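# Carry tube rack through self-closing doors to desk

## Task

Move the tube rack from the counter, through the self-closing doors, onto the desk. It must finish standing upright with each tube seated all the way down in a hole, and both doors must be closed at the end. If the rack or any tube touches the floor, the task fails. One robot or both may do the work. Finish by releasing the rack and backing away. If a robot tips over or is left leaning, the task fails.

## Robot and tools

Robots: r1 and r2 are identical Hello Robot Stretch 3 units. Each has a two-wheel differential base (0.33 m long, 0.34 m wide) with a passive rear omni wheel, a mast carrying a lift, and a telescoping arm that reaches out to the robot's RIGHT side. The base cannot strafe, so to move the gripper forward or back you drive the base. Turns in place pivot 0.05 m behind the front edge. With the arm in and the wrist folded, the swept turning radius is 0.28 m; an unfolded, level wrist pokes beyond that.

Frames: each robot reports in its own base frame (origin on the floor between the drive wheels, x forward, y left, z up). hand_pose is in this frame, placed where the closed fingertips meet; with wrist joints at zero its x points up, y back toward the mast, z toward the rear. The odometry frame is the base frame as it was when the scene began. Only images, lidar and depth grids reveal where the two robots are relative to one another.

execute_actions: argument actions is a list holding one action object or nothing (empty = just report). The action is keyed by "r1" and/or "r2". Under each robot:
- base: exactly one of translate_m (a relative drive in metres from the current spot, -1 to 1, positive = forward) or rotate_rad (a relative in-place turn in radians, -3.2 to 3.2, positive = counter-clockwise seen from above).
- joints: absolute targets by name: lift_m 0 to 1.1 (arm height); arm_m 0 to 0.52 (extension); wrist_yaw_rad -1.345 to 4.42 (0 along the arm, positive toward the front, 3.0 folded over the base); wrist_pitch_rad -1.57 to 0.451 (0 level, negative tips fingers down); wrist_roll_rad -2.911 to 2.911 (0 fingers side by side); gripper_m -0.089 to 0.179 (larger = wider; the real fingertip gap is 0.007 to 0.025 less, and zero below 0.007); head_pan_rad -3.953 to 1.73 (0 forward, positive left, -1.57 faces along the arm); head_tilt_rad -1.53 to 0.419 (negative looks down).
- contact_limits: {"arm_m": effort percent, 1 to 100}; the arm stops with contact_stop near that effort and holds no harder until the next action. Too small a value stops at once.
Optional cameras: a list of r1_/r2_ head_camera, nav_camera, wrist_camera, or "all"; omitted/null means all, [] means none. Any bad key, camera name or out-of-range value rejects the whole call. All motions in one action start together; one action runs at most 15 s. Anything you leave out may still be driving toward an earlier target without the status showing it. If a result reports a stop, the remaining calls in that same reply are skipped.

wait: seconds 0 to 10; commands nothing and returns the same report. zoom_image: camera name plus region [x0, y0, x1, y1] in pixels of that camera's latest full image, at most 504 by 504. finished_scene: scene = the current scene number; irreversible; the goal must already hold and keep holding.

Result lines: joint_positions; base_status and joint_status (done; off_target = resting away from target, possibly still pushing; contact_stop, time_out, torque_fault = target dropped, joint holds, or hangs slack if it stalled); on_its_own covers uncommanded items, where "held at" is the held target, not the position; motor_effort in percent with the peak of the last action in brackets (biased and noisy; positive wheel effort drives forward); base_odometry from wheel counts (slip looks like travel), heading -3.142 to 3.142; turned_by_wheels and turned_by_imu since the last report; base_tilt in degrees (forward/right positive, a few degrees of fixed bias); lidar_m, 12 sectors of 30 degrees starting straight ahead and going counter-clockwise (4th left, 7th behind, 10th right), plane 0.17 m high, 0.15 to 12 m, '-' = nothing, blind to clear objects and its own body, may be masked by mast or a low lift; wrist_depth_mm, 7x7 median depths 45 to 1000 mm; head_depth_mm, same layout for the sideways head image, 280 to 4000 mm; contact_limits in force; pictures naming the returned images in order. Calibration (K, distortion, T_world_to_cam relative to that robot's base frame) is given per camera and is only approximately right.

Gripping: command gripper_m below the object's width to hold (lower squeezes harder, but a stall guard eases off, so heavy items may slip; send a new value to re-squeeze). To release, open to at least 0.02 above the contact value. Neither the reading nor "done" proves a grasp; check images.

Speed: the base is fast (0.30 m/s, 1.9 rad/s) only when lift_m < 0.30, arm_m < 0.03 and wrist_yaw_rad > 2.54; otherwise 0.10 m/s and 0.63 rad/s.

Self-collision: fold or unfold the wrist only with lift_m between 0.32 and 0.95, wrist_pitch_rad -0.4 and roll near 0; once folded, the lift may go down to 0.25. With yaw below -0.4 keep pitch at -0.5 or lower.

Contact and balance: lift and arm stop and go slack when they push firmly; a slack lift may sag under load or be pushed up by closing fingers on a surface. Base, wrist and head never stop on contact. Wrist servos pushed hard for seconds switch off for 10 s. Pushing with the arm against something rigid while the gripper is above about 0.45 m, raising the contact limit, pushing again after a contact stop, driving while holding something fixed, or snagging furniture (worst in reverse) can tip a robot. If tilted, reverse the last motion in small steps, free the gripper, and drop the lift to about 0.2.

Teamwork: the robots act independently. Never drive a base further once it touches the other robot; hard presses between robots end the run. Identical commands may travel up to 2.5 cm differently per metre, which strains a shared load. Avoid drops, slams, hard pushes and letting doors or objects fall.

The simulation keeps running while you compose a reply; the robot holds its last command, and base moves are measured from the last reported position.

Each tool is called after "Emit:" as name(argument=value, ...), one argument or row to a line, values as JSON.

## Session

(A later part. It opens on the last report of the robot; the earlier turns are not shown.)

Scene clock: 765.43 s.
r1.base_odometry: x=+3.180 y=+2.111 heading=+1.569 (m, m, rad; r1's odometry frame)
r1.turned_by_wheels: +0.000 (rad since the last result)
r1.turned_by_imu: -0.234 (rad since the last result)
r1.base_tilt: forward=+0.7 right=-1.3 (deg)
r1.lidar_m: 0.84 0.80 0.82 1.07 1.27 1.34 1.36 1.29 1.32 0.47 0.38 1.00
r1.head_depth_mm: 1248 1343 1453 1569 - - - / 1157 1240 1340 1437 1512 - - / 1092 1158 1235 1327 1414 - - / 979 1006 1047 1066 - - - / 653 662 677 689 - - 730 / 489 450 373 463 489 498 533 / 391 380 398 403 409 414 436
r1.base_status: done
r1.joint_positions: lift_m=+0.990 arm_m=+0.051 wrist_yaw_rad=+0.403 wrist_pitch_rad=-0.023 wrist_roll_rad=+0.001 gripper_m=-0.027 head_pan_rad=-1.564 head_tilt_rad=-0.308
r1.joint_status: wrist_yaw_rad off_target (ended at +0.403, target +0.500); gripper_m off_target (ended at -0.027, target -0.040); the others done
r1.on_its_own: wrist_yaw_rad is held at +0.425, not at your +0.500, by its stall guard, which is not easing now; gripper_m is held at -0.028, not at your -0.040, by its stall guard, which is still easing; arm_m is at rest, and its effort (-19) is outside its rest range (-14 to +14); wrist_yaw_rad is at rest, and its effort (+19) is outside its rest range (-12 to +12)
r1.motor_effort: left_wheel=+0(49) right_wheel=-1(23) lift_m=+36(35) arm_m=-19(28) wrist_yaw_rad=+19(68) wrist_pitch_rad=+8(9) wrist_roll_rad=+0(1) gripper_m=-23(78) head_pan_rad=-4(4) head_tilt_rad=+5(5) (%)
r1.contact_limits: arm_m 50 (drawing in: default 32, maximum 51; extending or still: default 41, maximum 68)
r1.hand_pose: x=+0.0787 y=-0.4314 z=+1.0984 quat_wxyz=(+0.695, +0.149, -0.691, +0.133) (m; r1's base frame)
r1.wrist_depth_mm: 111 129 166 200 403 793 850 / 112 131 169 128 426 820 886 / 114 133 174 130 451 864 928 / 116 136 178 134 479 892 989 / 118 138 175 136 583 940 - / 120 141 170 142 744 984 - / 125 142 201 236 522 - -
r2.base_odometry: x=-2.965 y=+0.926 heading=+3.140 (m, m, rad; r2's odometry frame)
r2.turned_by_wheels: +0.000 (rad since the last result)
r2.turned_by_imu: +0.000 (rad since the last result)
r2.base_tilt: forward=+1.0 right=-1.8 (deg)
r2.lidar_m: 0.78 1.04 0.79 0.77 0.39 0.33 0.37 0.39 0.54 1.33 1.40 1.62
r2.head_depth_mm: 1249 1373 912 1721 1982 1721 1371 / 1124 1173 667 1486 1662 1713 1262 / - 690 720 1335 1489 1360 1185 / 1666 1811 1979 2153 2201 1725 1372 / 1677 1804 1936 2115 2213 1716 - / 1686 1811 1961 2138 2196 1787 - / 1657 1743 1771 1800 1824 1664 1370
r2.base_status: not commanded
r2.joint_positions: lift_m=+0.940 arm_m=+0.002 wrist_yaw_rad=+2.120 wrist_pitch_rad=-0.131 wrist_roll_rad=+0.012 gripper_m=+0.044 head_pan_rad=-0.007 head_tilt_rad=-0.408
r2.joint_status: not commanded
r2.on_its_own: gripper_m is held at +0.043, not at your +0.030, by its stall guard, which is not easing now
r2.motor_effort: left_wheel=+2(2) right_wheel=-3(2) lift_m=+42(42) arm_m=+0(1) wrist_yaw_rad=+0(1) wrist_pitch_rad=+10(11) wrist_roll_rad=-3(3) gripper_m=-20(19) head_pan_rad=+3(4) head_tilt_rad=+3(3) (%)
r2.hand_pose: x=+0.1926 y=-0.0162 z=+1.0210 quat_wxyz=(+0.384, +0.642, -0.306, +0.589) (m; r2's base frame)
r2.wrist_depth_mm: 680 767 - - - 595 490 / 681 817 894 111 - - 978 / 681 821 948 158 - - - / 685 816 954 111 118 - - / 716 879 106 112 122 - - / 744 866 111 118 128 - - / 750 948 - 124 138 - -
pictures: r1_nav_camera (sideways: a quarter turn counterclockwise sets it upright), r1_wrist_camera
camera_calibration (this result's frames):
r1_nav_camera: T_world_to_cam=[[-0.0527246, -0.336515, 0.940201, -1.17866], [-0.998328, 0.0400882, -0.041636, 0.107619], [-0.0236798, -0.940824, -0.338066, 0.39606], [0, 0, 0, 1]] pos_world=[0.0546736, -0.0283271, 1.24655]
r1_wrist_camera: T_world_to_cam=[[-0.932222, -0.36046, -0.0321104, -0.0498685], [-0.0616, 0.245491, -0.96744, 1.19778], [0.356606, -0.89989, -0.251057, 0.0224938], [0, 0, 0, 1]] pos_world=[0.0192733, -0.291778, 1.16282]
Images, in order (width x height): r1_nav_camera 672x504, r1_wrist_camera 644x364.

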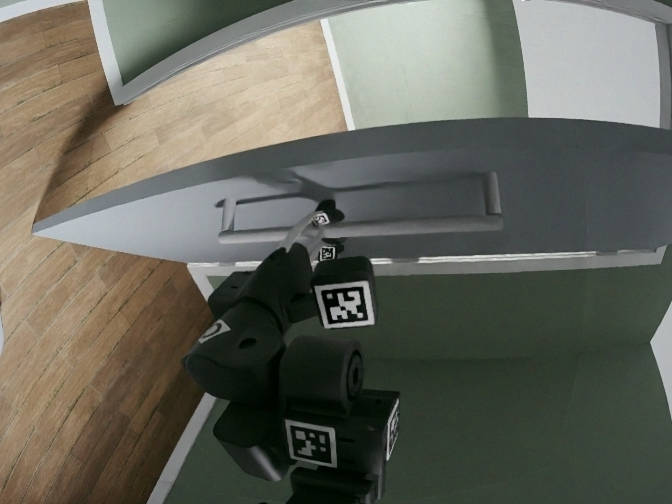

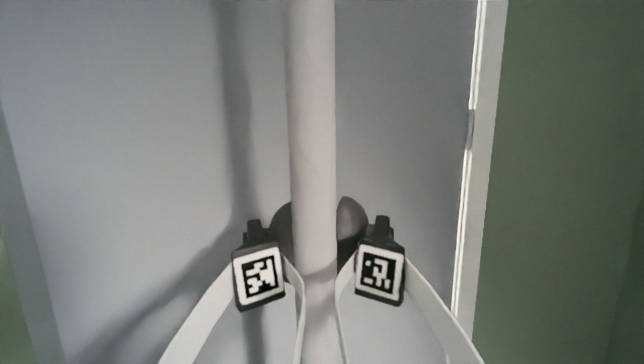

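Emit:
execute_actions(
  actions=[
    {"r1":{"base":{"translate_m":-0.12},"joints":{"arm_m":0.03,"gripper_m":-0.037,"wrist_yaw_rad":0.45},"contact_limits":{"arm_m":50}}},
  ],
  cameras=["r1_wrist_camera","r1_nav_camera","r2_nav_camera"],
)

Scene clock: 775.47 s.
r1.base_odometry: x=+3.180 y=+1.991 heading=+1.569 (m, m, rad; r1's odometry frame)
r1.turned_by_wheels: +0.000 (rad since the last result)
r1.turned_by_imu: -0.002 (rad since the last result)
r1.base_tilt: forward=+0.8 right=-1.5 (deg)
r1.lidar_m: 0.95 0.90 0.92 1.21 0.97 1.28 1.25 1.19 1.22 1.11 1.05 1.06
r1.head_depth_mm: 1307 1387 1457 1561 1620 - - / 1249 1324 1430 1548 1665 - - / 1170 1241 1333 1423 1539 - - / 1092 1161 1228 1317 - - - / 1030 1086 1151 1215 1273 - 1437 / 976 1027 1072 1141 1207 1297 1396 / 925 971 1020 1079 1140 1206 1283
r1.base_status: done
r1.joint_positions: lift_m=+0.990 arm_m=+0.030 wrist_yaw_rad=+0.452 wrist_pitch_rad=-0.019 wrist_roll_rad=+0.000 gripper_m=-0.036 head_pan_rad=-1.564 head_tilt_rad=-0.308
r1.joint_status: all done
r1.motor_effort: left_wheel=+0(9) right_wheel=+0(17) lift_m=+36(35) arm_m=+1(27) wrist_yaw_rad=-2(53) wrist_pitch_rad=+7(9) wrist_roll_rad=+0(0) gripper_m=-16(81) head_pan_rad=-5(4) head_tilt_rad=+6(6) (%)
r1.contact_limits: arm_m 50 (drawing in: default 32, maximum 51; extending or still: default 41, maximum 68)
r1.hand_pose: x=+0.0903 y=-0.4050 z=+1.0994 quat_wxyz=(+0.691, +0.165, -0.687, +0.152) (m; r1's base frame)
r1.wrist_depth_mm: 676 720 727 764 789 852 883 / 703 726 766 807 848 881 924 / 736 749 797 828 861 914 964 / 752 779 815 868 920 957 - / 791 812 839 - 954 996 - / 823 841 893 - 999 - - / 856 870 926 976 - - -
r2.base_odometry: x=-2.965 y=+0.926 heading=+3.140 (m, m, rad; r2's odometry frame)
r2.turned_by_wheels: +0.000 (rad since the last result)
r2.turned_by_imu: +0.000 (rad since the last result)
r2.base_tilt: forward=+0.9 right=-1.7 (deg)
r2.lidar_m: 0.72 1.04 0.78 0.77 0.39 0.33 0.37 0.39 0.54 1.33 1.40 1.98
r2.head_depth_mm: 1559 635 609 2011 2149 1717 1205 / 1566 756 657 736 809 1554 1201 / 1620 1752 1889 2057 2185 1718 1420 / 1654 1769 1899 2074 2189 1727 1374 / 1668 1801 1951 2112 2228 1717 - / 1691 1811 1969 2140 2199 1782 - / 1660 1730 1764 1787 1825 1664 1370
r2.base_status: not commanded
r2.joint_positions: lift_m=+0.940 arm_m=+0.002 wrist_yaw_rad=+2.120 wrist_pitch_rad=-0.131 wrist_roll_rad=+0.012 gripper_m=+0.044 head_pan_rad=-0.007 head_tilt_rad=-0.408
r2.joint_status: not commanded
r2.on_its_own: gripper_m is held at +0.043, not at your +0.030, by its stall guard, which is not easing now
r2.motor_effort: left_wheel=+2(2) right_wheel=-3(3) lift_m=+42(42) arm_m=-1(0) wrist_yaw_rad=+0(1) wrist_pitch_rad=+10(10) wrist_roll_rad=-3(3) gripper_m=-19(20) head_pan_rad=+3(3) head_tilt_rad=+3(3) (%)
r2.hand_pose: x=+0.1926 y=-0.0162 z=+1.0210 quat_wxyz=(+0.384, +0.642, -0.306, +0.589) (m; r2's base frame)
r2.wrist_depth_mm: 661 789 961 - - - 472 / 674 803 876 111 - - - / 678 794 938 158 - - - / 697 845 984 111 119 - - / 711 874 106 112 123 - - / 721 848 111 117 128 - - / 744 959 - 124 138 - -
pictures: r1_nav_camera (sideways: a quarter turn counterclockwise sets it upright), r1_wrist_camera, r2_nav_camera (sideways: a quarter turn counterclockwise sets it upright)
camera_calibration (this result's frames):
r1_nav_camera: T_world_to_cam=[[-0.0527258, -0.336331, 0.940267, -1.17874], [-0.998328, 0.0400798, -0.0416452, 0.107631], [-0.0236791, -0.940891, -0.337882, 0.395819], [0, 0, 0, 1]] pos_world=[0.0546736, -0.0283379, 1.24655]
r1_wrist_camera: T_world_to_cam=[[-0.913206, -0.406226, -0.0321676, -0.0497182], [-0.0720121, 0.238573, -0.968451, 1.19226], [0.401084, -0.882079, -0.24712, 0.0412889], [0, 0, 0, 1]] pos_world=[0.0238939, -0.268218, 1.16325]
r2_nav_camera: T_world_to_cam=[[0.386846, 0.00591039, 0.922126, -1.1654], [-0.00988049, -0.999895, 0.0105539, 0.0439873], [0.922092, -0.0131938, -0.386747, 0.457144], [0, 0, 0, 1]] pos_world=[0.0297354, 0.0569022, 1.25098]
Images, in order (width x height): r1_nav_camera 672x504, r1_wrist_camera 644x364, r2_nav_camera 672x504.

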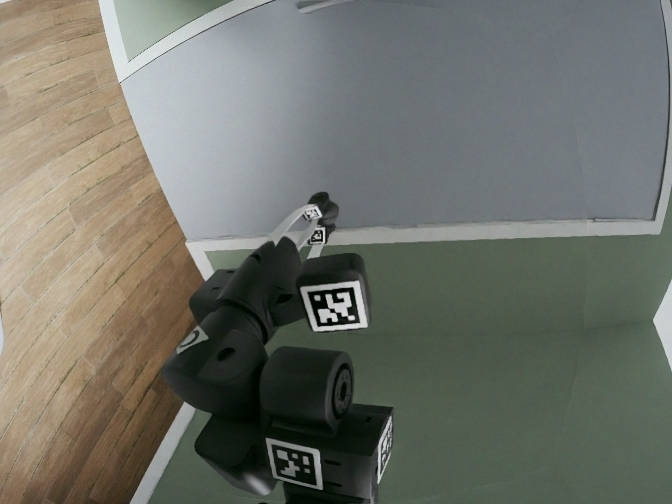

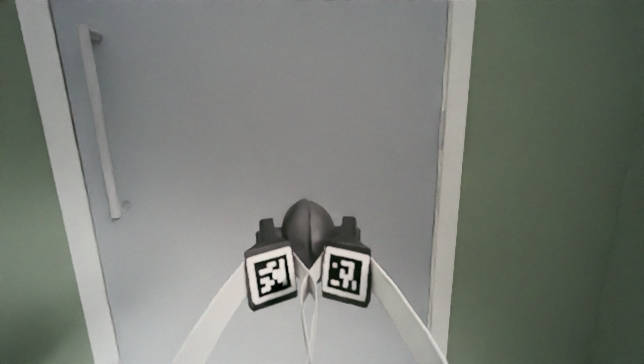

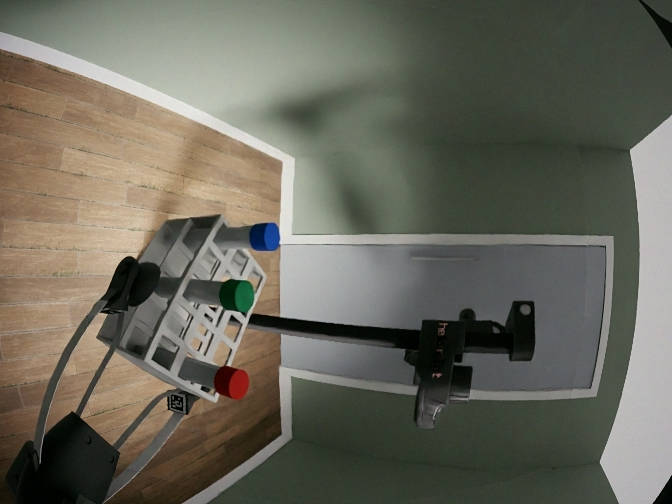

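Emit:
execute_actions(
  actions=[
    {"r1":{"base":{"rotate_rad":0.41},"joints":{"arm_m":0.0,"gripper_m":0.12,"wrist_yaw_rad":1.2,"head_pan_rad":0}}},
  ],
  cameras=[],
)

Emit:
execute_actions(
  actions=[
    {"r1":{"base":{"translate_m":0.6}}},
  ],
  cameras=["r1_nav_camera"],
)

Scene clock: 787.90 s.
r1.base_odometry: x=+3.180 y=+1.991 heading=+1.979 (m, m, rad; r1's odometry frame)
r1.turned_by_wheels: +0.410 (rad since the last result)
r1.turned_by_imu: +0.408 (rad since the last result)
r1.base_tilt: forward=+0.8 right=-1.3 (deg)
r1.lidar_m: 0.90 0.90 1.11 0.85 1.25 1.32 1.19 1.20 1.17 1.06 1.06 0.99
r1.head_depth_mm: 816 867 930 1002 1081 1175 1286 / 803 854 909 975 1056 1146 1251 / 786 835 897 967 1027 1115 1221 / 775 820 877 936 1010 1085 1187 / 762 807 855 911 985 1068 1156 / 749 793 845 901 962 1046 1123 / 738 774 826 879 943 1016 1101
r1.base_status: done
r1.joint_positions: lift_m=+0.990 arm_m=+0.000 wrist_yaw_rad=+1.197 wrist_pitch_rad=-0.019 wrist_roll_rad=+0.000 gripper_m=+0.120 head_pan_rad=-0.007 head_tilt_rad=-0.308
r1.joint_status: all done
r1.motor_effort: left_wheel=-2(6) right_wheel=+2(5) lift_m=+35(35) arm_m=-6(8) wrist_yaw_rad=+2(4) wrist_pitch_rad=+7(7) wrist_roll_rad=+0(0) gripper_m=+1(82) head_pan_rad=+5(55) head_tilt_rad=+5(6) (%)
r1.hand_pose: x=+0.2167 y=-0.2387 z=+1.0994 quat_wxyz=(+0.588, +0.404, -0.580, +0.393) (m; r1's base frame)
r1.wrist_depth_mm: 644 729 825 963 - 814 675 / 656 731 851 992 - 853 677 / 677 755 872 - - 873 700 / 696 778 898 - - 900 709 / 711 772 932 - - 880 731 / 728 - 946 - - 863 755 / 726 852 998 - - 995 741
r2.base_odometry: x=-2.965 y=+0.926 heading=+3.140 (m, m, rad; r2's odometry frame)
r2.turned_by_wheels: +0.000 (rad since the last result)
r2.turned_by_imu: +0.000 (rad since the last result)
r2.base_tilt: forward=+1.0 right=-1.7 (deg)
r2.lidar_m: 0.75 1.04 0.79 0.77 0.39 0.33 0.37 0.38 0.54 1.33 1.40 0.74
r2.head_depth_mm: 580 703 643 743 2102 1659 1210 / 1604 754 1006 2056 2175 1657 1186 / 1646 1769 1887 2072 2190 1725 1386 / 1649 1779 1900 2086 2191 1719 1366 / 1664 1796 1948 2104 2223 1714 - / 1693 1825 1955 2144 2191 1785 - / 1661 1744 1768 1788 1826 1658 1374
r2.base_status: not commanded
r2.joint_positions: lift_m=+0.940 arm_m=+0.002 wrist_yaw_rad=+2.120 wrist_pitch_rad=-0.131 wrist_roll_rad=+0.012 gripper_m=+0.044 head_pan_rad=-0.007 head_tilt_rad=-0.408
r2.joint_status: not commanded
r2.on_its_own: gripper_m is held at +0.043, not at your +0.030, by its stall guard, which is not easing now
r2.motor_effort: left_wheel=+2(2) right_wheel=-3(2) lift_m=+42(42) arm_m=-2(1) wrist_yaw_rad=+0(0) wrist_pitch_rad=+10(10) wrist_roll_rad=-3(3) gripper_m=-20(20) head_pan_rad=+2(2) head_tilt_rad=+2(3) (%)
r2.hand_pose: x=+0.1926 y=-0.0162 z=+1.0210 quat_wxyz=(+0.384, +0.642, -0.306, +0.589) (m; r2's base frame)
r2.wrist_depth_mm: 645 805 987 - - - - / 668 794 881 111 - - 734 / 672 830 959 158 - - - / 709 838 966 111 119 - - / 721 865 106 112 123 - - / 725 840 111 118 129 - - / 742 944 - 124 138 - -
pictures: none
No camera images: the call's "cameras" was empty. Leave "cameras" out to get every camera's image.

Scene clock: 794.83 s.
r1.base_odometry: x=+2.942 y=+2.542 heading=+1.979 (m, m, rad; r1's odometry frame)
r1.turned_by_wheels: +0.000 (rad since the last result)
r1.turned_by_imu: +0.004 (rad since the last result)
r1.base_tilt: forward=+0.7 right=-1.4 (deg)
r1.lidar_m: 0.31 0.31 0.38 0.76 1.27 1.66 1.78 1.66 1.06 0.96 0.53 0.34
r1.head_depth_mm: - - 286 304 329 357 391 / - - 283 297 321 348 379 / - - - 291 314 340 370 / - - - 288 306 331 360 / - - - 284 300 324 351 / - - - - 294 317 343 / - - - - 289 310 335
r1.base_status: done
r1.joint_positions: lift_m=+0.990 arm_m=+0.000 wrist_yaw_rad=+1.197 wrist_pitch_rad=-0.019 wrist_roll_rad=+0.000 gripper_m=+0.120 head_pan_rad=-0.007 head_tilt_rad=-0.308
r1.joint_status: not commanded
r1.motor_effort: left_wheel=-2(4) right_wheel=+3(8) lift_m=+36(36) arm_m=-6(6) wrist_yaw_rad=+2(2) wrist_pitch_rad=+7(7) wrist_roll_rad=+0(0) gripper_m=+0(0) head_pan_rad=+4(4) head_tilt_rad=+6(5) (%)
r1.hand_pose: x=+0.2167 y=-0.2387 z=+1.0994 quat_wxyz=(+0.588, +0.404, -0.580, +0.393) (m; r1's base frame)
r1.wrist_depth_mm: 200 222 253 294 353 439 566 / 205 228 261 305 365 465 584 / 209 235 269 316 384 485 597 / 215 239 279 328 398 519 617 / 220 239 287 342 402 565 647 / 226 - 297 356 423 649 664 / 226 263 310 366 458 597 653
r2.base_odometry: x=-2.965 y=+0.926 heading=+3.140 (m, m, rad; r2's odometry frame)
r2.turned_by_wheels: +0.000 (rad since the last result)
r2.turned_by_imu: +0.000 (rad since the last result)
r2.base_tilt: forward=+0.9 right=-1.7 (deg)
r2.lidar_m: 1.95 0.91 0.79 0.77 0.39 0.33 0.37 0.39 0.54 1.33 1.40 1.98
r2.head_depth_mm: 1617 1724 1863 2017 2148 1709 1366 / 1624 1746 1880 2046 2181 1720 1435 / 1648 1768 1905 2079 2197 1723 1413 / 1649 1773 1929 2081 2200 1718 1372 / 1670 1801 1949 2121 2220 1712 - / 1688 1797 1964 2122 2190 1786 - / 1667 1640 825 1780 1639 1597 1247
r2.base_status: not commanded
r2.joint_positions: lift_m=+0.940 arm_m=+0.002 wrist_yaw_rad=+2.120 wrist_pitch_rad=-0.131 wrist_roll_rad=+0.012 gripper_m=+0.044 head_pan_rad=-0.007 head_tilt_rad=-0.408
r2.joint_status: not commanded
r2.on_its_own: gripper_m is held at +0.043, not at your +0.030, by its stall guard, which is not easing now
r2.motor_effort: left_wheel=+2(2) right_wheel=-3(2) lift_m=+42(42) arm_m=-1(0) wrist_yaw_rad=+0(0) wrist_pitch_rad=+10(10) wrist_roll_rad=-3(3) gripper_m=-20(19) head_pan_rad=+2(2) head_tilt_rad=+3(2) (%)
r2.hand_pose: x=+0.1926 y=-0.0162 z=+1.0210 quat_wxyz=(+0.384, +0.642, -0.306, +0.589) (m; r2's base frame)
r2.wrist_depth_mm: 657 773 992 848 - - - / 675 806 877 111 - - - / 686 834 961 157 - - - / 692 866 950 111 119 - - / 706 881 106 112 122 - - / 713 856 111 117 128 - - / 735 943 - 124 138 - -
pictures: r1_nav_camera (sideways: a quarter turn counterclockwise sets it upright)
camera_calibration (this result's frames):
r1_nav_camera: T_world_to_cam=[[0.33554, -0.057541, 0.940267, -1.18111], [-0.0543845, -0.997651, -0.0416452, 0.101873], [0.940455, -0.0371623, -0.337882, 0.389938], [0, 0, 0, 1]] pos_world=[0.0351312, 0.0481625, 1.24655]
Images, in order (width x height): r1_nav_camera 672x504.

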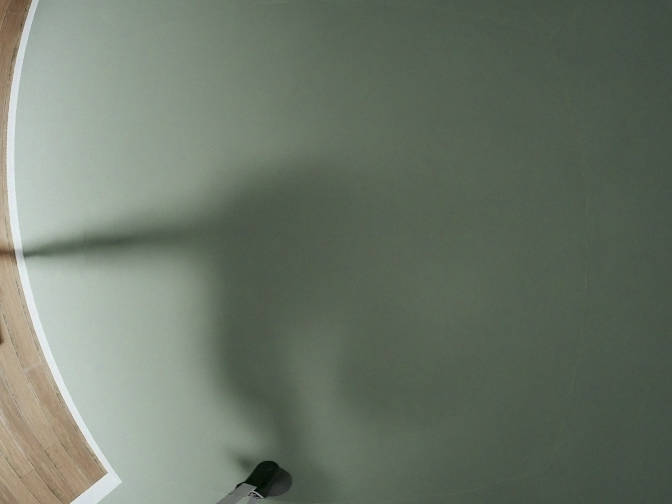

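Emit:
execute_actions(
  actions=[
    {"r1":{"base":{"rotate_rad":-1.62}}},
  ],
  cameras=[],
)

Emit:
execute_actions(
  actions=[
    {"r1":{"base":{"translate_m":0.5}}},
  ],
  cameras=["r1_nav_camera","r1_wrist_camera"],
)

Scene clock: 802.13 s.
r1.base_odometry: x=+2.942 y=+2.542 heading=+0.359 (m, m, rad; r1's odometry frame)
r1.turned_by_wheels: -1.620 (rad since the last result)
r1.turned_by_imu: -1.618 (rad since the last result)
r1.base_tilt: forward=+0.7 right=-1.4 (deg)
r1.lidar_m: 0.96 0.57 0.35 0.31 0.31 0.37 0.68 1.04 1.60 1.78 1.78 1.08
r1.head_depth_mm: 895 957 1019 1105 1190 1300 1402 / 878 926 988 1072 1149 1261 1380 / 855 905 969 1041 1114 1206 1311 / 834 880 943 1010 1084 1178 1283 / 823 870 923 986 1060 1142 1238 / 804 845 904 961 1029 1113 1210 / 786 829 880 941 996 1081 1169
r1.base_status: done
r1.joint_positions: lift_m=+0.990 arm_m=+0.000 wrist_yaw_rad=+1.197 wrist_pitch_rad=-0.019 wrist_roll_rad=+0.000 gripper_m=+0.120 head_pan_rad=-0.007 head_tilt_rad=-0.308
r1.joint_status: not commanded
r1.motor_effort: left_wheel=+2(6) right_wheel=-2(4) lift_m=+36(36) arm_m=-6(6) wrist_yaw_rad=+3(2) wrist_pitch_rad=+7(6) wrist_roll_rad=+0(0) gripper_m=+0(1) head_pan_rad=+5(5) head_tilt_rad=+6(5) (%)
r1.hand_pose: x=+0.2167 y=-0.2387 z=+1.0994 quat_wxyz=(+0.588, +0.404, -0.580, +0.393) (m; r1's base frame)
r1.wrist_depth_mm: 698 775 907 - - - - / 713 790 933 - - - - / 725 805 973 - - - - / 734 824 995 - - - - / 751 826 - - - - - / 775 - - - - - - / 779 925 - - - - -
r2.base_odometry: x=-2.965 y=+0.926 heading=+3.140 (m, m, rad; r2's odometry frame)
r2.turned_by_wheels: +0.000 (rad since the last result)
r2.turned_by_imu: +0.000 (rad since the last result)
r2.base_tilt: forward=+1.0 right=-1.8 (deg)
r2.lidar_m: 1.95 1.04 0.79 0.77 0.39 0.33 0.37 0.39 0.54 1.33 1.40 1.98
r2.head_depth_mm: 1615 1716 1871 2016 2135 1717 1371 / 1637 1742 1877 2040 2166 1723 1443 / 1649 1768 1911 2072 2202 1715 1409 / 1659 1768 1915 2094 2194 1732 1371 / 1663 1799 1908 2130 2222 1720 - / 1685 1809 944 2134 2205 1791 - / 1659 1735 1610 1791 1812 1650 1199
r2.base_status: not commanded
r2.joint_positions: lift_m=+0.940 arm_m=+0.002 wrist_yaw_rad=+2.120 wrist_pitch_rad=-0.131 wrist_roll_rad=+0.012 gripper_m=+0.044 head_pan_rad=-0.007 head_tilt_rad=-0.408
r2.joint_status: not commanded
r2.on_its_own: gripper_m is held at +0.043, not at your +0.030, by its stall guard, which is not easing now
r2.motor_effort: left_wheel=+2(2) right_wheel=-2(2) lift_m=+42(42) arm_m=+0(0) wrist_yaw_rad=-1(0) wrist_pitch_rad=+10(10) wrist_roll_rad=-3(3) gripper_m=-19(19) head_pan_rad=+3(2) head_tilt_rad=+2(3) (%)
r2.hand_pose: x=+0.1926 y=-0.0162 z=+1.0210 quat_wxyz=(+0.384, +0.642, -0.306, +0.589) (m; r2's base frame)
r2.wrist_depth_mm: 664 784 960 965 - - - / 668 804 903 111 - - - / 681 817 938 158 - - - / 696 836 972 111 119 - - / 731 860 106 112 123 - - / 746 868 111 118 127 - - / 759 939 - 124 138 - -
pictures: none
No camera images: the call's "cameras" was empty. Leave "cameras" out to get every camera's image.

Scene clock: 808.10 s.
r1.base_odometry: x=+3.410 y=+2.717 heading=+0.359 (m, m, rad; r1's odometry frame)
r1.turned_by_wheels: +0.000 (rad since the last result)
r1.turned_by_imu: +0.003 (rad since the last result)
r1.base_tilt: forward=+0.8 right=-1.6 (deg)
r1.lidar_m: 0.47 0.47 0.47 0.41 0.42 0.49 0.91 1.47 1.89 1.67 0.87 0.53
r1.head_depth_mm: 416 442 473 510 550 596 658 / 401 426 455 493 530 579 631 / 384 408 435 468 505 550 596 / 387 411 437 467 503 545 591 / 380 402 427 456 489 530 572 / 372 394 417 445 476 512 556 / 364 385 407 434 465 499 540
r1.base_status: done
r1.joint_positions: lift_m=+0.990 arm_m=+0.000 wrist_yaw_rad=+1.197 wrist_pitch_rad=-0.019 wrist_roll_rad=+0.000 gripper_m=+0.120 head_pan_rad=-0.007 head_tilt_rad=-0.308
r1.joint_status: not commanded
r1.motor_effort: left_wheel=+1(6) right_wheel=-1(1) lift_m=+36(36) arm_m=-6(6) wrist_yaw_rad=+2(3) wrist_pitch_rad=+7(7) wrist_roll_rad=+0(0) gripper_m=+0(0) head_pan_rad=+4(5) head_tilt_rad=+6(6) (%)
r1.hand_pose: x=+0.2167 y=-0.2387 z=+1.0994 quat_wxyz=(+0.588, +0.404, -0.580, +0.393) (m; r1's base frame)
r1.wrist_depth_mm: 319 356 426 504 626 790 - / 326 365 439 521 638 811 - / 330 378 450 536 667 863 - / 339 391 466 554 691 919 - / 348 396 480 576 699 - - / 359 - 504 605 737 - - / 366 442 519 625 811 - -
r2.base_odometry: x=-2.965 y=+0.926 heading=+3.140 (m, m, rad; r2's odometry frame)
r2.turned_by_wheels: +0.000 (rad since the last result)
r2.turned_by_imu: +0.000 (rad since the last result)
r2.base_tilt: forward=+1.0 right=-1.7 (deg)
r2.lidar_m: 1.49 1.04 0.79 0.77 0.39 0.33 0.37 0.39 0.54 1.34 1.40 1.98
r2.head_depth_mm: 1611 1740 1870 2018 2149 1728 1373 / 1627 1747 1884 2038 2174 1714 1435 / 1640 1756 1902 2074 2197 1716 1410 / 1656 1780 1922 2096 2191 1711 1376 / 1680 1759 1938 2118 2229 1591 - / 1685 1305 1940 2107 2151 1646 - / 1659 1655 1760 1796 1834 1662 1375
r2.base_status: not commanded
r2.joint_positions: lift_m=+0.940 arm_m=+0.002 wrist_yaw_rad=+2.120 wrist_pitch_rad=-0.131 wrist_roll_rad=+0.012 gripper_m=+0.044 head_pan_rad=-0.007 head_tilt_rad=-0.408
r2.joint_status: not commanded
r2.on_its_own: gripper_m is held at +0.043, not at your +0.030, by its stall guard, which is not easing now
r2.motor_effort: left_wheel=+2(2) right_wheel=-2(2) lift_m=+42(42) arm_m=-1(0) wrist_yaw_rad=+0(2) wrist_pitch_rad=+11(11) wrist_roll_rad=-3(3) gripper_m=-20(20) head_pan_rad=+1(2) head_tilt_rad=+2(3) (%)
r2.hand_pose: x=+0.1926 y=-0.0162 z=+1.0210 quat_wxyz=(+0.384, +0.642, -0.306, +0.589) (m; r2's base frame)
r2.wrist_depth_mm: 645 807 988 - - - - / 675 810 898 111 - - - / 674 802 944 158 - - - / 709 845 956 111 119 - - / 704 885 106 112 123 - - / 721 862 111 117 128 - - / 740 937 - 124 138 - -
pictures: r1_nav_camera (sideways: a quarter turn counterclockwise sets it upright), r1_wrist_camera
camera_calibration (this result's frames):
r1_nav_camera: T_world_to_cam=[[0.335545, -0.0575149, 0.940267, -1.18111], [-0.054307, -0.997655, -0.0416452, 0.101872], [0.940458, -0.0370892, -0.337882, 0.389938], [0, 0, 0, 1]] pos_world=[0.0351275, 0.0481647, 1.24655]
r1_wrist_camera: T_world_to_cam=[[-0.395567, -0.917874, -0.0321677, -0.100993], [-0.214723, 0.126478, -0.968451, 1.16587], [0.892984, -0.37618, -0.247119, 0.151374], [0, 0, 0, 1]] pos_world=[0.075216, -0.183212, 1.16325]
Images, in order (width x height): r1_nav_camera 672x504, r1_wrist_camera 644x364.

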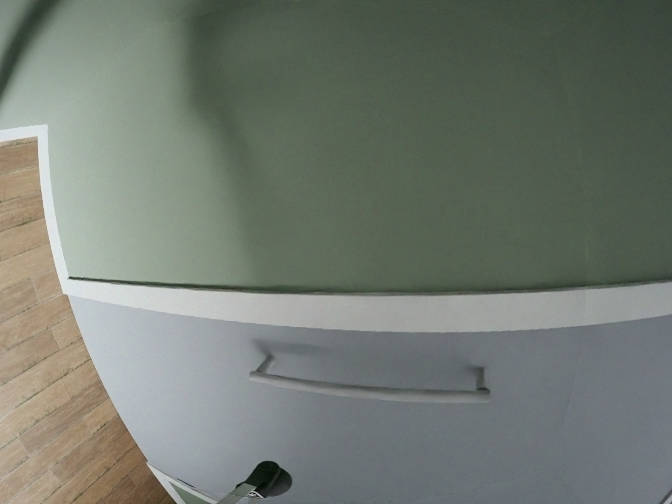

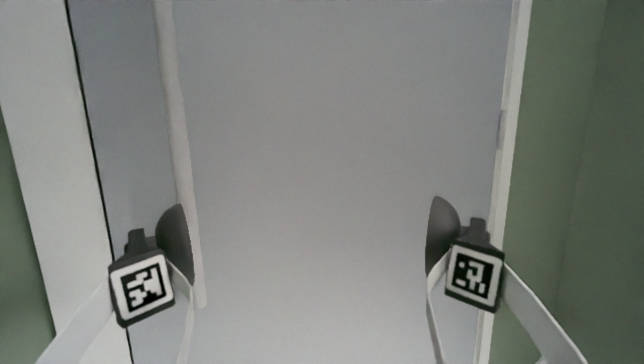

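Emit:
execute_actions(
  actions=[
    {"r1":{"base":{"rotate_rad":0.06},"joints":{"wrist_yaw_rad":1.34}}},
  ],
  cameras=[],
)

Emit:
execute_actions(
  actions=[
    {"r1":{"base":{"translate_m":0.1}}},
  ],
  cameras=["r1_wrist_camera"],
)

Scene clock: 813.47 s.
r1.base_odometry: x=+3.410 y=+2.717 heading=+0.419 (m, m, rad; r1's odometry frame)
r1.turned_by_wheels: +0.060 (rad since the last result)
r1.turned_by_imu: +0.059 (rad since the last result)
r1.base_tilt: forward=+0.7 right=-1.4 (deg)
r1.lidar_m: 0.47 0.47 0.45 0.41 0.42 0.51 1.04 1.47 1.83 1.67 0.80 0.52
r1.head_depth_mm: 400 427 456 492 531 577 633 / 382 407 434 466 505 549 605 / 386 409 437 467 503 546 595 / 381 405 432 462 498 540 585 / 376 398 424 453 488 526 571 / 370 391 417 446 478 514 558 / 365 386 410 437 470 504 547
r1.base_status: done
r1.joint_positions: lift_m=+0.990 arm_m=+0.000 wrist_yaw_rad=+1.337 wrist_pitch_rad=-0.019 wrist_roll_rad=+0.000 gripper_m=+0.120 head_pan_rad=-0.007 head_tilt_rad=-0.308
r1.joint_status: all done
r1.motor_effort: left_wheel=-2(5) right_wheel=+3(4) lift_m=+36(35) arm_m=-6(6) wrist_yaw_rad=+3(3) wrist_pitch_rad=+7(7) wrist_roll_rad=+0(0) gripper_m=+0(1) head_pan_rad=+4(4) head_tilt_rad=+5(5) (%)
r1.hand_pose: x=+0.2274 y=-0.2047 z=+1.0994 quat_wxyz=(+0.559, +0.443, -0.551, +0.433) (m; r1's base frame)
r1.wrist_depth_mm: 322 344 374 426 490 557 658 / 330 348 392 446 505 585 684 / 339 363 404 462 525 603 725 / 348 371 420 478 547 644 766 / 357 384 436 499 561 695 801 / 367 - 451 516 582 755 847 / 370 418 480 535 627 737 949
r2.base_odometry: x=-2.965 y=+0.926 heading=+3.140 (m, m, rad; r2's odometry frame)
r2.turned_by_wheels: +0.000 (rad since the last result)
r2.turned_by_imu: +0.000 (rad since the last result)
r2.base_tilt: forward=+1.0 right=-1.6 (deg)
r2.lidar_m: 1.49 1.05 0.79 0.77 0.39 0.33 0.37 0.39 0.54 1.33 1.40 1.98
r2.head_depth_mm: 1617 1730 1873 2029 2157 1711 1373 / 1625 1742 1897 2055 2172 1726 1438 / 1636 1761 1903 2080 2198 1716 1416 / 1654 1768 1920 2095 2187 1721 1375 / 1677 1754 1940 2113 2232 1596 - / 1690 1298 1934 2103 2137 1647 - / 1660 1633 1762 1791 1830 1657 1367
r2.base_status: not commanded
r2.joint_positions: lift_m=+0.940 arm_m=+0.002 wrist_yaw_rad=+2.120 wrist_pitch_rad=-0.131 wrist_roll_rad=+0.012 gripper_m=+0.044 head_pan_rad=-0.007 head_tilt_rad=-0.408
r2.joint_status: not commanded
r2.on_its_own: gripper_m is held at +0.043, not at your +0.030, by its stall guard, which is not easing now
r2.motor_effort: left_wheel=+2(2) right_wheel=-2(2) lift_m=+42(42) arm_m=-1(0) wrist_yaw_rad=+0(0) wrist_pitch_rad=+11(11) wrist_roll_rad=-3(3) gripper_m=-20(19) head_pan_rad=+3(3) head_tilt_rad=+3(3) (%)
r2.hand_pose: x=+0.1926 y=-0.0162 z=+1.0210 quat_wxyz=(+0.384, +0.642, -0.306, +0.589) (m; r2's base frame)
r2.wrist_depth_mm: 644 773 974 - - - - / 674 812 884 111 - - - / 692 803 931 158 - - - / 691 824 972 112 119 - - / 724 873 106 112 122 - - / 749 860 111 118 128 - - / 747 931 - 124 138 - -
pictures: none
No camera images: the call's "cameras" was empty. Leave "cameras" out to get every camera's image.

Scene clock: 815.50 s.
r1.base_odometry: x=+3.501 y=+2.758 heading=+0.419 (m, m, rad; r1's odometry frame)
r1.turned_by_wheels: +0.000 (rad since the last result)
r1.turned_by_imu: +0.000 (rad since the last result)
r1.base_tilt: forward=+0.9 right=-1.4 (deg)
r1.lidar_m: 0.37 0.38 0.46 0.43 0.43 0.54 1.08 1.56 1.82 1.66 0.63 0.39
r1.head_depth_mm: 294 313 337 367 396 435 479 / 292 310 331 355 381 413 451 / 297 315 336 361 389 422 460 / 292 309 330 353 381 412 449 / 288 305 325 348 373 404 439 / 286 300 319 341 366 394 428 / 283 295 314 335 359 387 419
r1.base_status: done
r1.joint_positions: lift_m=+0.990 arm_m=+0.000 wrist_yaw_rad=+1.337 wrist_pitch_rad=-0.019 wrist_roll_rad=+0.000 gripper_m=+0.120 head_pan_rad=-0.007 head_tilt_rad=-0.308
r1.joint_status: not commanded
r1.motor_effort: left_wheel=-2(4) right_wheel=+1(5) lift_m=+36(36) arm_m=-6(6) wrist_yaw_rad=+3(3) wrist_pitch_rad=+7(7) wrist_roll_rad=+0(1) gripper_m=+1(1) head_pan_rad=+4(4) head_tilt_rad=+6(6) (%)
r1.hand_pose: x=+0.2274 y=-0.2047 z=+1.0994 quat_wxyz=(+0.559, +0.444, -0.551, +0.433) (m; r1's base frame)
r1.wrist_depth_mm: 243 256 290 328 373 425 496 / 249 262 299 339 386 442 525 / 259 271 314 350 402 467 556 / 268 282 324 367 416 486 592 / 276 287 342 377 429 523 624 / 282 - 350 395 450 573 675 / 287 312 364 409 476 559 728
r2.base_odometry: x=-2.965 y=+0.926 heading=+3.140 (m, m, rad; r2's odometry frame)
r2.turned_by_wheels: +0.000 (rad since the last result)
r2.turned_by_imu: +0.000 (rad since the last result)
r2.base_tilt: forward=+1.0 right=-1.7 (deg)
r2.lidar_m: 1.58 1.05 0.79 0.77 0.39 0.33 0.37 0.38 0.54 1.33 1.40 1.98
r2.head_depth_mm: 1618 1734 1869 2018 2160 1726 1371 / 1636 1754 1881 2046 2188 1714 1437 / 1642 1774 1899 2056 2173 1720 1412 / 1654 1766 1908 2071 2193 1722 1377 / 1668 1753 1934 2107 2213 1664 - / 1694 1398 1932 2124 2169 1725 - / 1666 1739 1752 1792 1830 1660 1380
r2.base_status: not commanded
r2.joint_positions: lift_m=+0.940 arm_m=+0.002 wrist_yaw_rad=+2.120 wrist_pitch_rad=-0.131 wrist_roll_rad=+0.012 gripper_m=+0.044 head_pan_rad=-0.007 head_tilt_rad=-0.408
r2.joint_status: not commanded
r2.on_its_own: gripper_m is held at +0.043, not at your +0.030, by its stall guard, which is not easing now
r2.motor_effort: left_wheel=+2(2) right_wheel=-2(3) lift_m=+42(42) arm_m=+0(1) wrist_yaw_rad=+0(0) wrist_pitch_rad=+10(10) wrist_roll_rad=-3(3) gripper_m=-20(20) head_pan_rad=+2(3) head_tilt_rad=+3(3) (%)
r2.hand_pose: x=+0.1926 y=-0.0162 z=+1.0210 quat_wxyz=(+0.384, +0.642, -0.306, +0.589) (m; r2's base frame)
r2.wrist_depth_mm: 653 792 957 - - - - / 666 817 888 112 - - - / 696 814 931 158 - - - / 704 824 962 112 118 - - / 707 855 106 112 123 - - / 742 854 111 118 127 - - / 736 964 - 124 138 - -
pictures: r1_wrist_camera
camera_calibration (this result's frames):
r1_wrist_camera: T_world_to_cam=[[-0.264185, -0.963935, -0.0321678, -0.104871], [-0.230215, 0.0954134, -0.968451, 1.16103], [0.936593, -0.248445, -0.247119, 0.170869], [0, 0, 0, 1]] pos_world=[0.0795463, -0.169415, 1.16325]
Images, in order (width x height): r1_wrist_camera 644x364.

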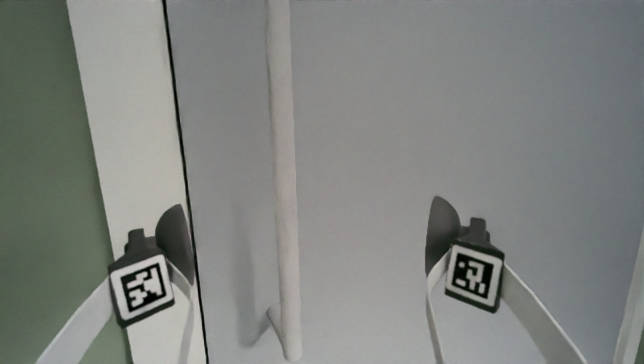

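Emit:
execute_actions(
  actions=[
    {"r1":{"base":{"translate_m":0.09}}},
  ],
  cameras=["r1_wrist_camera"],
)

Emit:
execute_actions(
  actions=[
    {"r1":{"joints":{"gripper_m":-0.04}}},
  ],
  cameras=["r1_wrist_camera"],
)

Scene clock: 821.20 s.
r1.base_odometry: x=+3.583 y=+2.795 heading=+0.419 (m, m, rad; r1's odometry frame)
r1.turned_by_wheels: +0.000 (rad since the last result)
r1.turned_by_imu: +0.000 (rad since the last result)
r1.base_tilt: forward=+0.7 right=-1.4 (deg)
r1.lidar_m: 0.28 0.28 0.35 0.44 0.45 0.55 1.12 1.65 1.80 1.65 0.48 0.29
r1.head_depth_mm: - - - - 285 301 330 / - - - - 287 305 330 / - - - - 287 305 332 / - - - - 283 298 325 / - - - - - 293 317 / - - - - - 289 310 / - - - - - 285 303
r1.base_status: done
r1.joint_positions: lift_m=+0.990 arm_m=+0.000 wrist_yaw_rad=+1.337 wrist_pitch_rad=-0.019 wrist_roll_rad=+0.000 gripper_m=+0.120 head_pan_rad=-0.007 head_tilt_rad=-0.308
r1.joint_status: not commanded
r1.motor_effort: left_wheel=-2(3) right_wheel=+3(4) lift_m=+35(36) arm_m=-6(6) wrist_yaw_rad=+3(2) wrist_pitch_rad=+7(8) wrist_roll_rad=+0(0) gripper_m=+0(0) head_pan_rad=+5(4) head_tilt_rad=+5(6) (%)
r1.hand_pose: x=+0.2274 y=-0.2047 z=+1.0994 quat_wxyz=(+0.559, +0.444, -0.551, +0.433) (m; r1's base frame)
r1.wrist_depth_mm: 170 194 213 228 268 307 361 / 174 189 219 233 279 320 379 / 179 192 227 242 291 336 401 / 183 197 235 250 299 353 426 / 192 200 243 259 307 379 450 / 198 - 252 276 325 412 482 / 206 219 264 285 345 406 533
r2.base_odometry: x=-2.965 y=+0.926 heading=+3.140 (m, m, rad; r2's odometry frame)
r2.turned_by_wheels: +0.000 (rad since the last result)
r2.turned_by_imu: +0.000 (rad since the last result)
r2.base_tilt: forward=+0.9 right=-1.7 (deg)
r2.lidar_m: 1.66 1.04 0.79 0.77 0.39 0.33 0.37 0.39 0.55 1.33 1.40 1.97
r2.head_depth_mm: 1617 1728 1856 2034 2152 1721 1372 / 1621 1743 1887 2024 2168 1723 1439 / 1643 1765 1907 2061 2179 1715 1414 / 1656 1772 1924 2094 2199 1727 1377 / 1669 1744 1942 2110 1922 1724 - / 1688 1483 1938 2106 2188 1790 - / 1676 1729 1773 1795 1824 1669 1369
r2.base_status: not commanded
r2.joint_positions: lift_m=+0.940 arm_m=+0.002 wrist_yaw_rad=+2.120 wrist_pitch_rad=-0.131 wrist_roll_rad=+0.012 gripper_m=+0.044 head_pan_rad=-0.007 head_tilt_rad=-0.408
r2.joint_status: not commanded
r2.on_its_own: gripper_m is held at +0.043, not at your +0.030, by its stall guard, which is not easing now
r2.motor_effort: left_wheel=+2(2) right_wheel=-2(3) lift_m=+42(42) arm_m=+0(1) wrist_yaw_rad=+1(0) wrist_pitch_rad=+11(11) wrist_roll_rad=-3(3) gripper_m=-20(20) head_pan_rad=+2(2) head_tilt_rad=+3(3) (%)
r2.hand_pose: x=+0.1926 y=-0.0162 z=+1.0210 quat_wxyz=(+0.384, +0.642, -0.306, +0.589) (m; r2's base frame)
r2.wrist_depth_mm: 674 794 983 - - - - / 659 806 907 112 - - - / 686 810 921 158 - - - / 701 863 949 112 119 - - / 738 853 106 112 123 - - / 722 849 111 118 128 - - / 737 945 - 124 138 - -
pictures: r1_wrist_camera
camera_calibration (this result's frames):
r1_wrist_camera: T_world_to_cam=[[-0.264185, -0.963935, -0.0321677, -0.104871], [-0.230215, 0.0954133, -0.968451, 1.16103], [0.936593, -0.248445, -0.247119, 0.170869], [0, 0, 0, 1]] pos_world=[0.0795463, -0.169415, 1.16325]
Images, in order (width x height): r1_wrist_camera 644x364.

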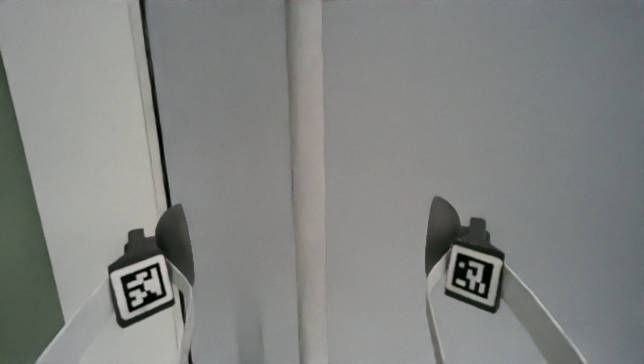

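Scene clock: 823.30 s.
r1.base_odometry: x=+3.583 y=+2.795 heading=+0.419 (m, m, rad; r1's odometry frame)
r1.turned_by_wheels: +0.000 (rad since the last result)
r1.turned_by_imu: +0.000 (rad since the last result)
r1.base_tilt: forward=+0.8 right=-1.5 (deg)
r1.lidar_m: 0.28 0.28 0.35 0.44 0.45 0.55 1.12 1.65 1.80 1.64 0.48 0.30
r1.head_depth_mm: - - - - 284 301 330 / - - - - 288 305 331 / - - - - 287 305 332 / - - - - 283 298 325 / - - - - - 292 318 / - - - - - 288 310 / - - - - - 286 303
r1.base_status: not commanded
r1.joint_positions: lift_m=+0.990 arm_m=+0.000 wrist_yaw_rad=+1.337 wrist_pitch_rad=-0.019 wrist_roll_rad=+0.000 gripper_m=-0.039 head_pan_rad=-0.007 head_tilt_rad=-0.308
r1.joint_status: all done
r1.motor_effort: left_wheel=-3(3) right_wheel=+2(2) lift_m=+36(36) arm_m=-6(6) wrist_yaw_rad=+2(2) wrist_pitch_rad=+7(7) wrist_roll_rad=+0(0) gripper_m=-16(92) head_pan_rad=+5(4) head_tilt_rad=+5(6) (%)
r1.hand_pose: x=+0.2274 y=-0.2046 z=+1.0994 quat_wxyz=(+0.559, +0.444, -0.551, +0.433) (m; r1's base frame)
r1.wrist_depth_mm: 170 194 213 229 268 307 362 / 174 189 220 234 278 323 377 / 179 193 227 242 291 336 400 / 184 198 234 250 300 354 428 / 191 205 241 - 318 367 451 / 199 210 245 - 337 392 480 / 206 217 265 288 342 419 514
r2.base_odometry: x=-2.965 y=+0.926 heading=+3.140 (m, m, rad; r2's odometry frame)
r2.turned_by_wheels: +0.000 (rad since the last result)
r2.turned_by_imu: +0.000 (rad since the last result)
r2.base_tilt: forward=+0.9 right=-1.5 (deg)
r2.lidar_m: 1.66 1.04 0.79 0.77 0.39 0.33 0.37 0.39 0.54 1.33 1.40 1.98
r2.head_depth_mm: 1614 1730 1861 2014 2152 1719 1377 / 1628 1752 1876 2036 2178 1722 1432 / 1637 1764 1895 2064 2195 1722 1418 / 1657 1765 1916 2079 2195 1730 1376 / 1677 1744 1947 2126 1917 1719 - / 1690 1487 1935 2119 2192 1781 - / 1669 1744 1771 1796 1826 1657 1371
r2.base_status: not commanded
r2.joint_positions: lift_m=+0.940 arm_m=+0.002 wrist_yaw_rad=+2.120 wrist_pitch_rad=-0.131 wrist_roll_rad=+0.012 gripper_m=+0.044 head_pan_rad=-0.007 head_tilt_rad=-0.408
r2.joint_status: not commanded
r2.on_its_own: gripper_m is held at +0.043, not at your +0.030, by its stall guard, which is not easing now
r2.motor_effort: left_wheel=+2(2) right_wheel=-2(3) lift_m=+42(42) arm_m=+0(1) wrist_yaw_rad=+0(0) wrist_pitch_rad=+10(10) wrist_roll_rad=-3(3) gripper_m=-20(20) head_pan_rad=+3(2) head_tilt_rad=+3(3) (%)
r2.hand_pose: x=+0.1926 y=-0.0162 z=+1.0210 quat_wxyz=(+0.384, +0.642, -0.306, +0.589) (m; r2's base frame)
r2.wrist_depth_mm: 660 797 979 - - - - / 675 802 889 111 - - - / 691 819 924 158 - - - / 701 834 953 111 119 - - / 729 848 106 112 122 - - / 729 839 111 118 128 - - / 738 935 - 124 138 - -
pictures: r1_wrist_camera
camera_calibration (this result's frames):
r1_wrist_camera: T_world_to_cam=[[-0.263972, -0.963994, -0.0321678, -0.104875], [-0.230236, 0.0953625, -0.968451, 1.16102], [0.936648, -0.248238, -0.247119, 0.1709], [0, 0, 0, 1]] pos_world=[0.0795516, -0.169393, 1.16325]
Images, in order (width x height): r1_wrist_camera 644x364.

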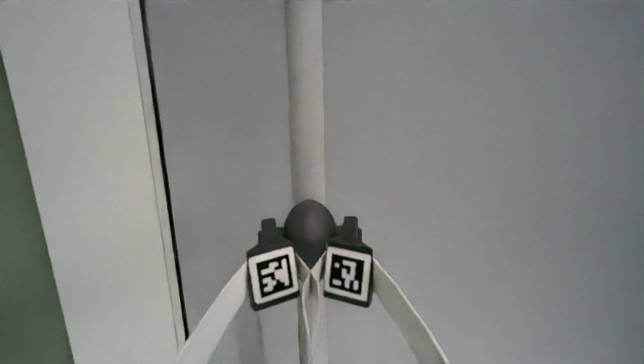

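Short; go 0.04 closer.

Emit:
execute_actions(
  actions=[
    {"r1":{"joints":{"gripper_m":0.12}}},
  ],
  cameras=[],
)

Emit:
execute_actions(
  actions=[
    {"r1":{"base":{"translate_m":0.04}}},
  ],
  cameras=["r1_wrist_camera"],
)

Emit:
execute_actions(
  actions=[
    {"r1":{"joints":{"gripper_m":-0.04}}},
  ],
  cameras=["r1_wrist_camera"],
)

Scene clock: 829.53 s.
r1.base_odometry: x=+3.583 y=+2.795 heading=+0.419 (m, m, rad; r1's odometry frame)
r1.turned_by_wheels: +0.000 (rad since the last result)
r1.turned_by_imu: -0.001 (rad since the last result)
r1.base_tilt: forward=+0.8 right=-1.5 (deg)
r1.lidar_m: 0.28 0.29 0.35 0.44 0.45 0.55 1.12 1.65 1.80 1.64 0.48 0.30
r1.head_depth_mm: - - - - 285 301 330 / - - - - 287 305 330 / - - - - 287 305 332 / - - - - 284 299 325 / - - - - - 292 317 / - - - - - 288 310 / - - - - - 286 303
r1.base_status: not commanded
r1.joint_positions: lift_m=+0.990 arm_m=+0.000 wrist_yaw_rad=+1.337 wrist_pitch_rad=-0.019 wrist_roll_rad=+0.000 gripper_m=+0.120 head_pan_rad=-0.007 head_tilt_rad=-0.308
r1.joint_status: all done
r1.motor_effort: left_wheel=-3(2) right_wheel=+2(2) lift_m=+36(35) arm_m=-6(6) wrist_yaw_rad=+2(2) wrist_pitch_rad=+7(7) wrist_roll_rad=+0(0) gripper_m=+0(81) head_pan_rad=+4(5) head_tilt_rad=+6(5) (%)
r1.hand_pose: x=+0.2274 y=-0.2046 z=+1.0994 quat_wxyz=(+0.559, +0.444, -0.551, +0.433) (m; r1's base frame)
r1.wrist_depth_mm: 170 194 213 229 267 308 358 / 174 189 219 234 280 320 377 / 179 192 226 243 289 336 396 / 183 198 234 250 301 353 424 / 191 200 242 260 305 384 454 / 198 - 253 275 324 411 484 / 207 220 262 286 347 407 534
r2.base_odometry: x=-2.965 y=+0.926 heading=+3.140 (m, m, rad; r2's odometry frame)
r2.turned_by_wheels: +0.000 (rad since the last result)
r2.turned_by_imu: +0.000 (rad since the last result)
r2.base_tilt: forward=+1.0 right=-1.7 (deg)
r2.lidar_m: 1.67 1.04 0.78 0.77 0.39 0.33 0.37 0.39 0.54 1.33 1.40 1.98
r2.head_depth_mm: 1608 1729 1863 2019 2137 1713 1376 / 1637 1740 1886 2034 2170 1720 1435 / 1648 1765 1902 2071 2188 1723 1414 / 1647 1780 1926 2086 2203 1719 1374 / 1676 1743 1936 2109 1920 1718 - / 1682 1491 1932 2127 2183 1777 - / 1662 1742 1767 1800 1820 1656 1371
r2.base_status: not commanded
r2.joint_positions: lift_m=+0.940 arm_m=+0.002 wrist_yaw_rad=+2.120 wrist_pitch_rad=-0.131 wrist_roll_rad=+0.012 gripper_m=+0.044 head_pan_rad=-0.007 head_tilt_rad=-0.408
r2.joint_status: not commanded
r2.on_its_own: gripper_m is held at +0.043, not at your +0.030, by its stall guard, which is not easing now
r2.motor_effort: left_wheel=+2(2) right_wheel=-3(2) lift_m=+42(42) arm_m=-1(0) wrist_yaw_rad=-1(0) wrist_pitch_rad=+11(11) wrist_roll_rad=-3(3) gripper_m=-20(20) head_pan_rad=+2(2) head_tilt_rad=+2(3) (%)
r2.hand_pose: x=+0.1926 y=-0.0162 z=+1.0210 quat_wxyz=(+0.384, +0.642, -0.306, +0.589) (m; r2's base frame)
r2.wrist_depth_mm: 653 799 993 - - - - / 660 794 904 111 - - - / 670 840 935 157 - - - / 692 837 968 111 118 - - / 737 850 107 112 122 - - / 726 831 111 118 128 - - / 744 959 - 124 138 - -
pictures: none
No camera images: the call's "cameras" was empty. Leave "cameras" out to get every camera's image.

Scene clock: 830.87 s.
r1.base_odometry: x=+3.620 y=+2.811 heading=+0.418 (m, m, rad; r1's odometry frame)
r1.turned_by_wheels: +0.000 (rad since the last result)
r1.turned_by_imu: +0.000 (rad since the last result)
r1.base_tilt: forward=+0.8 right=-1.5 (deg)
r1.lidar_m: 0.24 0.24 0.30 0.45 0.45 0.56 1.13 1.69 1.79 1.64 0.41 0.25
r1.head_depth_mm: - - - - - - - / - - - - - - 288 / - - - - - - 285 / - - - - - - - / - - - - - - - / - - - - - - - / - - - - - - -
r1.base_status: done
r1.joint_positions: lift_m=+0.990 arm_m=+0.000 wrist_yaw_rad=+1.337 wrist_pitch_rad=-0.019 wrist_roll_rad=+0.000 gripper_m=+0.120 head_pan_rad=-0.007 head_tilt_rad=-0.308
r1.joint_status: not commanded
r1.motor_effort: left_wheel=-2(4) right_wheel=+2(4) lift_m=+35(36) arm_m=-6(6) wrist_yaw_rad=+2(3) wrist_pitch_rad=+7(7) wrist_roll_rad=+0(0) gripper_m=+1(0) head_pan_rad=+4(5) head_tilt_rad=+5(6) (%)
r1.hand_pose: x=+0.2274 y=-0.2046 z=+1.0994 quat_wxyz=(+0.559, +0.444, -0.551, +0.433) (m; r1's base frame)
r1.wrist_depth_mm: 139 161 177 135 222 256 299 / 142 166 183 140 231 266 313 / 147 170 188 145 240 279 330 / 150 174 195 151 251 292 349 / 155 164 202 160 255 315 373 / 159 - 210 224 267 342 400 / - 180 217 233 287 339 439
r2.base_odometry: x=-2.965 y=+0.926 heading=+3.140 (m, m, rad; r2's odometry frame)
r2.turned_by_wheels: +0.000 (rad since the last result)
r2.turned_by_imu: +0.000 (rad since the last result)
r2.base_tilt: forward=+1.0 right=-1.6 (deg)
r2.lidar_m: 1.70 1.04 0.79 0.77 0.39 0.33 0.37 0.39 0.54 1.33 1.40 1.98
r2.head_depth_mm: 1615 1732 1864 2021 2160 1714 1378 / 1635 1744 1889 2045 2179 1727 1434 / 1651 1763 1907 2076 2200 1715 1419 / 1649 1757 1909 2068 2186 1724 1372 / 1679 1741 1946 2091 1920 1722 - / 1692 1762 1935 2133 2203 1782 - / 1665 1738 1773 1797 1829 1668 1377
r2.base_status: not commanded
r2.joint_positions: lift_m=+0.940 arm_m=+0.002 wrist_yaw_rad=+2.120 wrist_pitch_rad=-0.131 wrist_roll_rad=+0.012 gripper_m=+0.044 head_pan_rad=-0.007 head_tilt_rad=-0.408
r2.joint_status: not commanded
r2.on_its_own: gripper_m is held at +0.043, not at your +0.030, by its stall guard, which is not easing now
r2.motor_effort: left_wheel=+2(2) right_wheel=-3(2) lift_m=+42(42) arm_m=+0(0) wrist_yaw_rad=+0(1) wrist_pitch_rad=+10(11) wrist_roll_rad=-3(3) gripper_m=-20(19) head_pan_rad=+3(3) head_tilt_rad=+2(3) (%)
r2.hand_pose: x=+0.1926 y=-0.0162 z=+1.0210 quat_wxyz=(+0.384, +0.642, -0.306, +0.589) (m; r2's base frame)
r2.wrist_depth_mm: 656 788 962 - - - - / 667 799 901 111 - - - / 668 848 942 158 - - - / 711 839 938 111 119 - - / 713 860 106 112 122 - - / 733 853 111 117 128 - - / 749 958 - 124 137 - -
pictures: r1_wrist_camera
camera_calibration (this result's frames):
r1_wrist_camera: T_world_to_cam=[[-0.263913, -0.96401, -0.0321678, -0.104876], [-0.230242, 0.0953486, -0.968451, 1.16102], [0.936663, -0.248181, -0.24712, 0.170909], [0, 0, 0, 1]] pos_world=[0.079553, -0.169387, 1.16325]
Images, in order (width x height): r1_wrist_camera 644x364.

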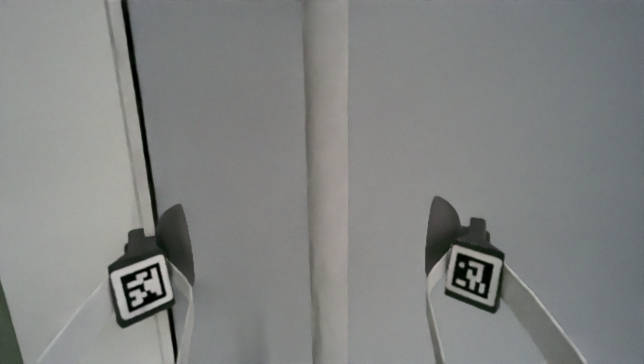

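Scene clock: 832.97 s.
r1.base_odometry: x=+3.620 y=+2.811 heading=+0.418 (m, m, rad; r1's odometry frame)
r1.turned_by_wheels: +0.000 (rad since the last result)
r1.turned_by_imu: -0.001 (rad since the last result)
r1.base_tilt: forward=+0.8 right=-1.4 (deg)
r1.lidar_m: 0.24 0.25 0.30 0.45 0.45 0.56 1.13 1.69 1.79 1.64 0.41 0.25
r1.head_depth_mm: - - - - - - - / - - - - - - 288 / - - - - - - 285 / - - - - - - - / - - - - - - - / - - - - - - - / - - - - - - -
r1.base_status: not commanded
r1.joint_positions: lift_m=+0.990 arm_m=+0.000 wrist_yaw_rad=+1.318 wrist_pitch_rad=-0.019 wrist_roll_rad=+0.000 gripper_m=-0.039 head_pan_rad=-0.007 head_tilt_rad=-0.308
r1.joint_status: all done
r1.on_its_own: wrist_yaw_rad is at rest, and its effort (+18) is outside its rest range (-12 to +12)
r1.motor_effort: left_wheel=-4(4) right_wheel=+1(4) lift_m=+36(36) arm_m=-6(6) wrist_yaw_rad=+18(19) wrist_pitch_rad=+7(7) wrist_roll_rad=+0(0) gripper_m=-27(100) head_pan_rad=+4(4) head_tilt_rad=+5(5) (%)
r1.hand_pose: x=+0.2262 y=-0.2093 z=+1.0994 quat_wxyz=(+0.563, +0.438, -0.555, +0.428) (m; r1's base frame)
r1.wrist_depth_mm: 139 162 178 189 226 262 310 / 142 165 183 194 235 275 328 / 146 171 189 144 245 287 349 / 150 175 195 150 256 303 368 / 154 180 198 149 272 320 393 / 159 183 201 158 288 335 421 / 163 177 220 236 286 360 457
r2.base_odometry: x=-2.965 y=+0.926 heading=+3.140 (m, m, rad; r2's odometry frame)
r2.turned_by_wheels: +0.000 (rad since the last result)
r2.turned_by_imu: +0.000 (rad since the last result)
r2.base_tilt: forward=+1.0 right=-1.5 (deg)
r2.lidar_m: 1.71 1.05 0.79 0.77 0.39 0.33 0.37 0.38 0.55 1.33 1.40 1.99
r2.head_depth_mm: 1614 1730 1864 2025 2152 1729 1376 / 1635 1746 1890 2040 2167 1718 1434 / 1651 1766 1902 2069 2202 1711 1412 / 1650 1750 1924 2076 2194 1721 1376 / 1676 1734 1959 2087 1921 1727 - / 1692 1758 1949 2151 2194 1773 - / 1665 1739 1768 1783 1829 1663 1374
r2.base_status: not commanded
r2.joint_positions: lift_m=+0.940 arm_m=+0.002 wrist_yaw_rad=+2.120 wrist_pitch_rad=-0.131 wrist_roll_rad=+0.012 gripper_m=+0.044 head_pan_rad=-0.007 head_tilt_rad=-0.408
r2.joint_status: not commanded
r2.on_its_own: gripper_m is held at +0.043, not at your +0.030, by its stall guard, which is not easing now
r2.motor_effort: left_wheel=+2(2) right_wheel=-2(2) lift_m=+42(42) arm_m=-1(0) wrist_yaw_rad=+0(1) wrist_pitch_rad=+10(11) wrist_roll_rad=-3(3) gripper_m=-20(20) head_pan_rad=+3(3) head_tilt_rad=+2(2) (%)
r2.hand_pose: x=+0.1926 y=-0.0162 z=+1.0210 quat_wxyz=(+0.384, +0.642, -0.306, +0.589) (m; r2's base frame)
r2.wrist_depth_mm: 658 771 993 - - - - / 678 805 906 112 - - - / 700 822 935 158 - - - / 696 840 976 112 119 - - / 700 874 106 112 122 - - / 738 834 111 118 128 - - / 752 941 - 124 138 - -
pictures: r1_wrist_camera
camera_calibration (this result's frames):
r1_wrist_camera: T_world_to_cam=[[-0.282268, -0.958796, -0.0321637, -0.104516], [-0.228381, 0.0997226, -0.968451, 1.16169], [0.931755, -0.266017, -0.247119, 0.168212], [0, 0, 0, 1]] pos_world=[0.0790749, -0.171309, 1.16325]
Images, in order (width x height): r1_wrist_camera 644x364.

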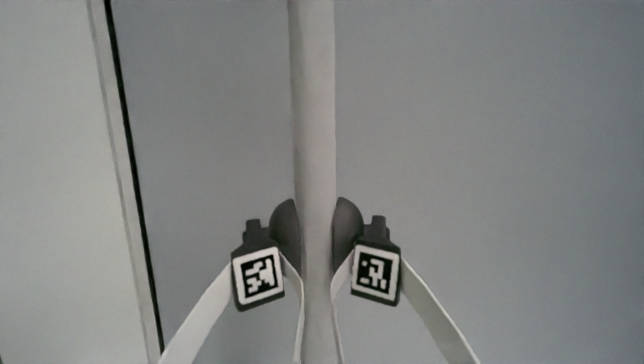

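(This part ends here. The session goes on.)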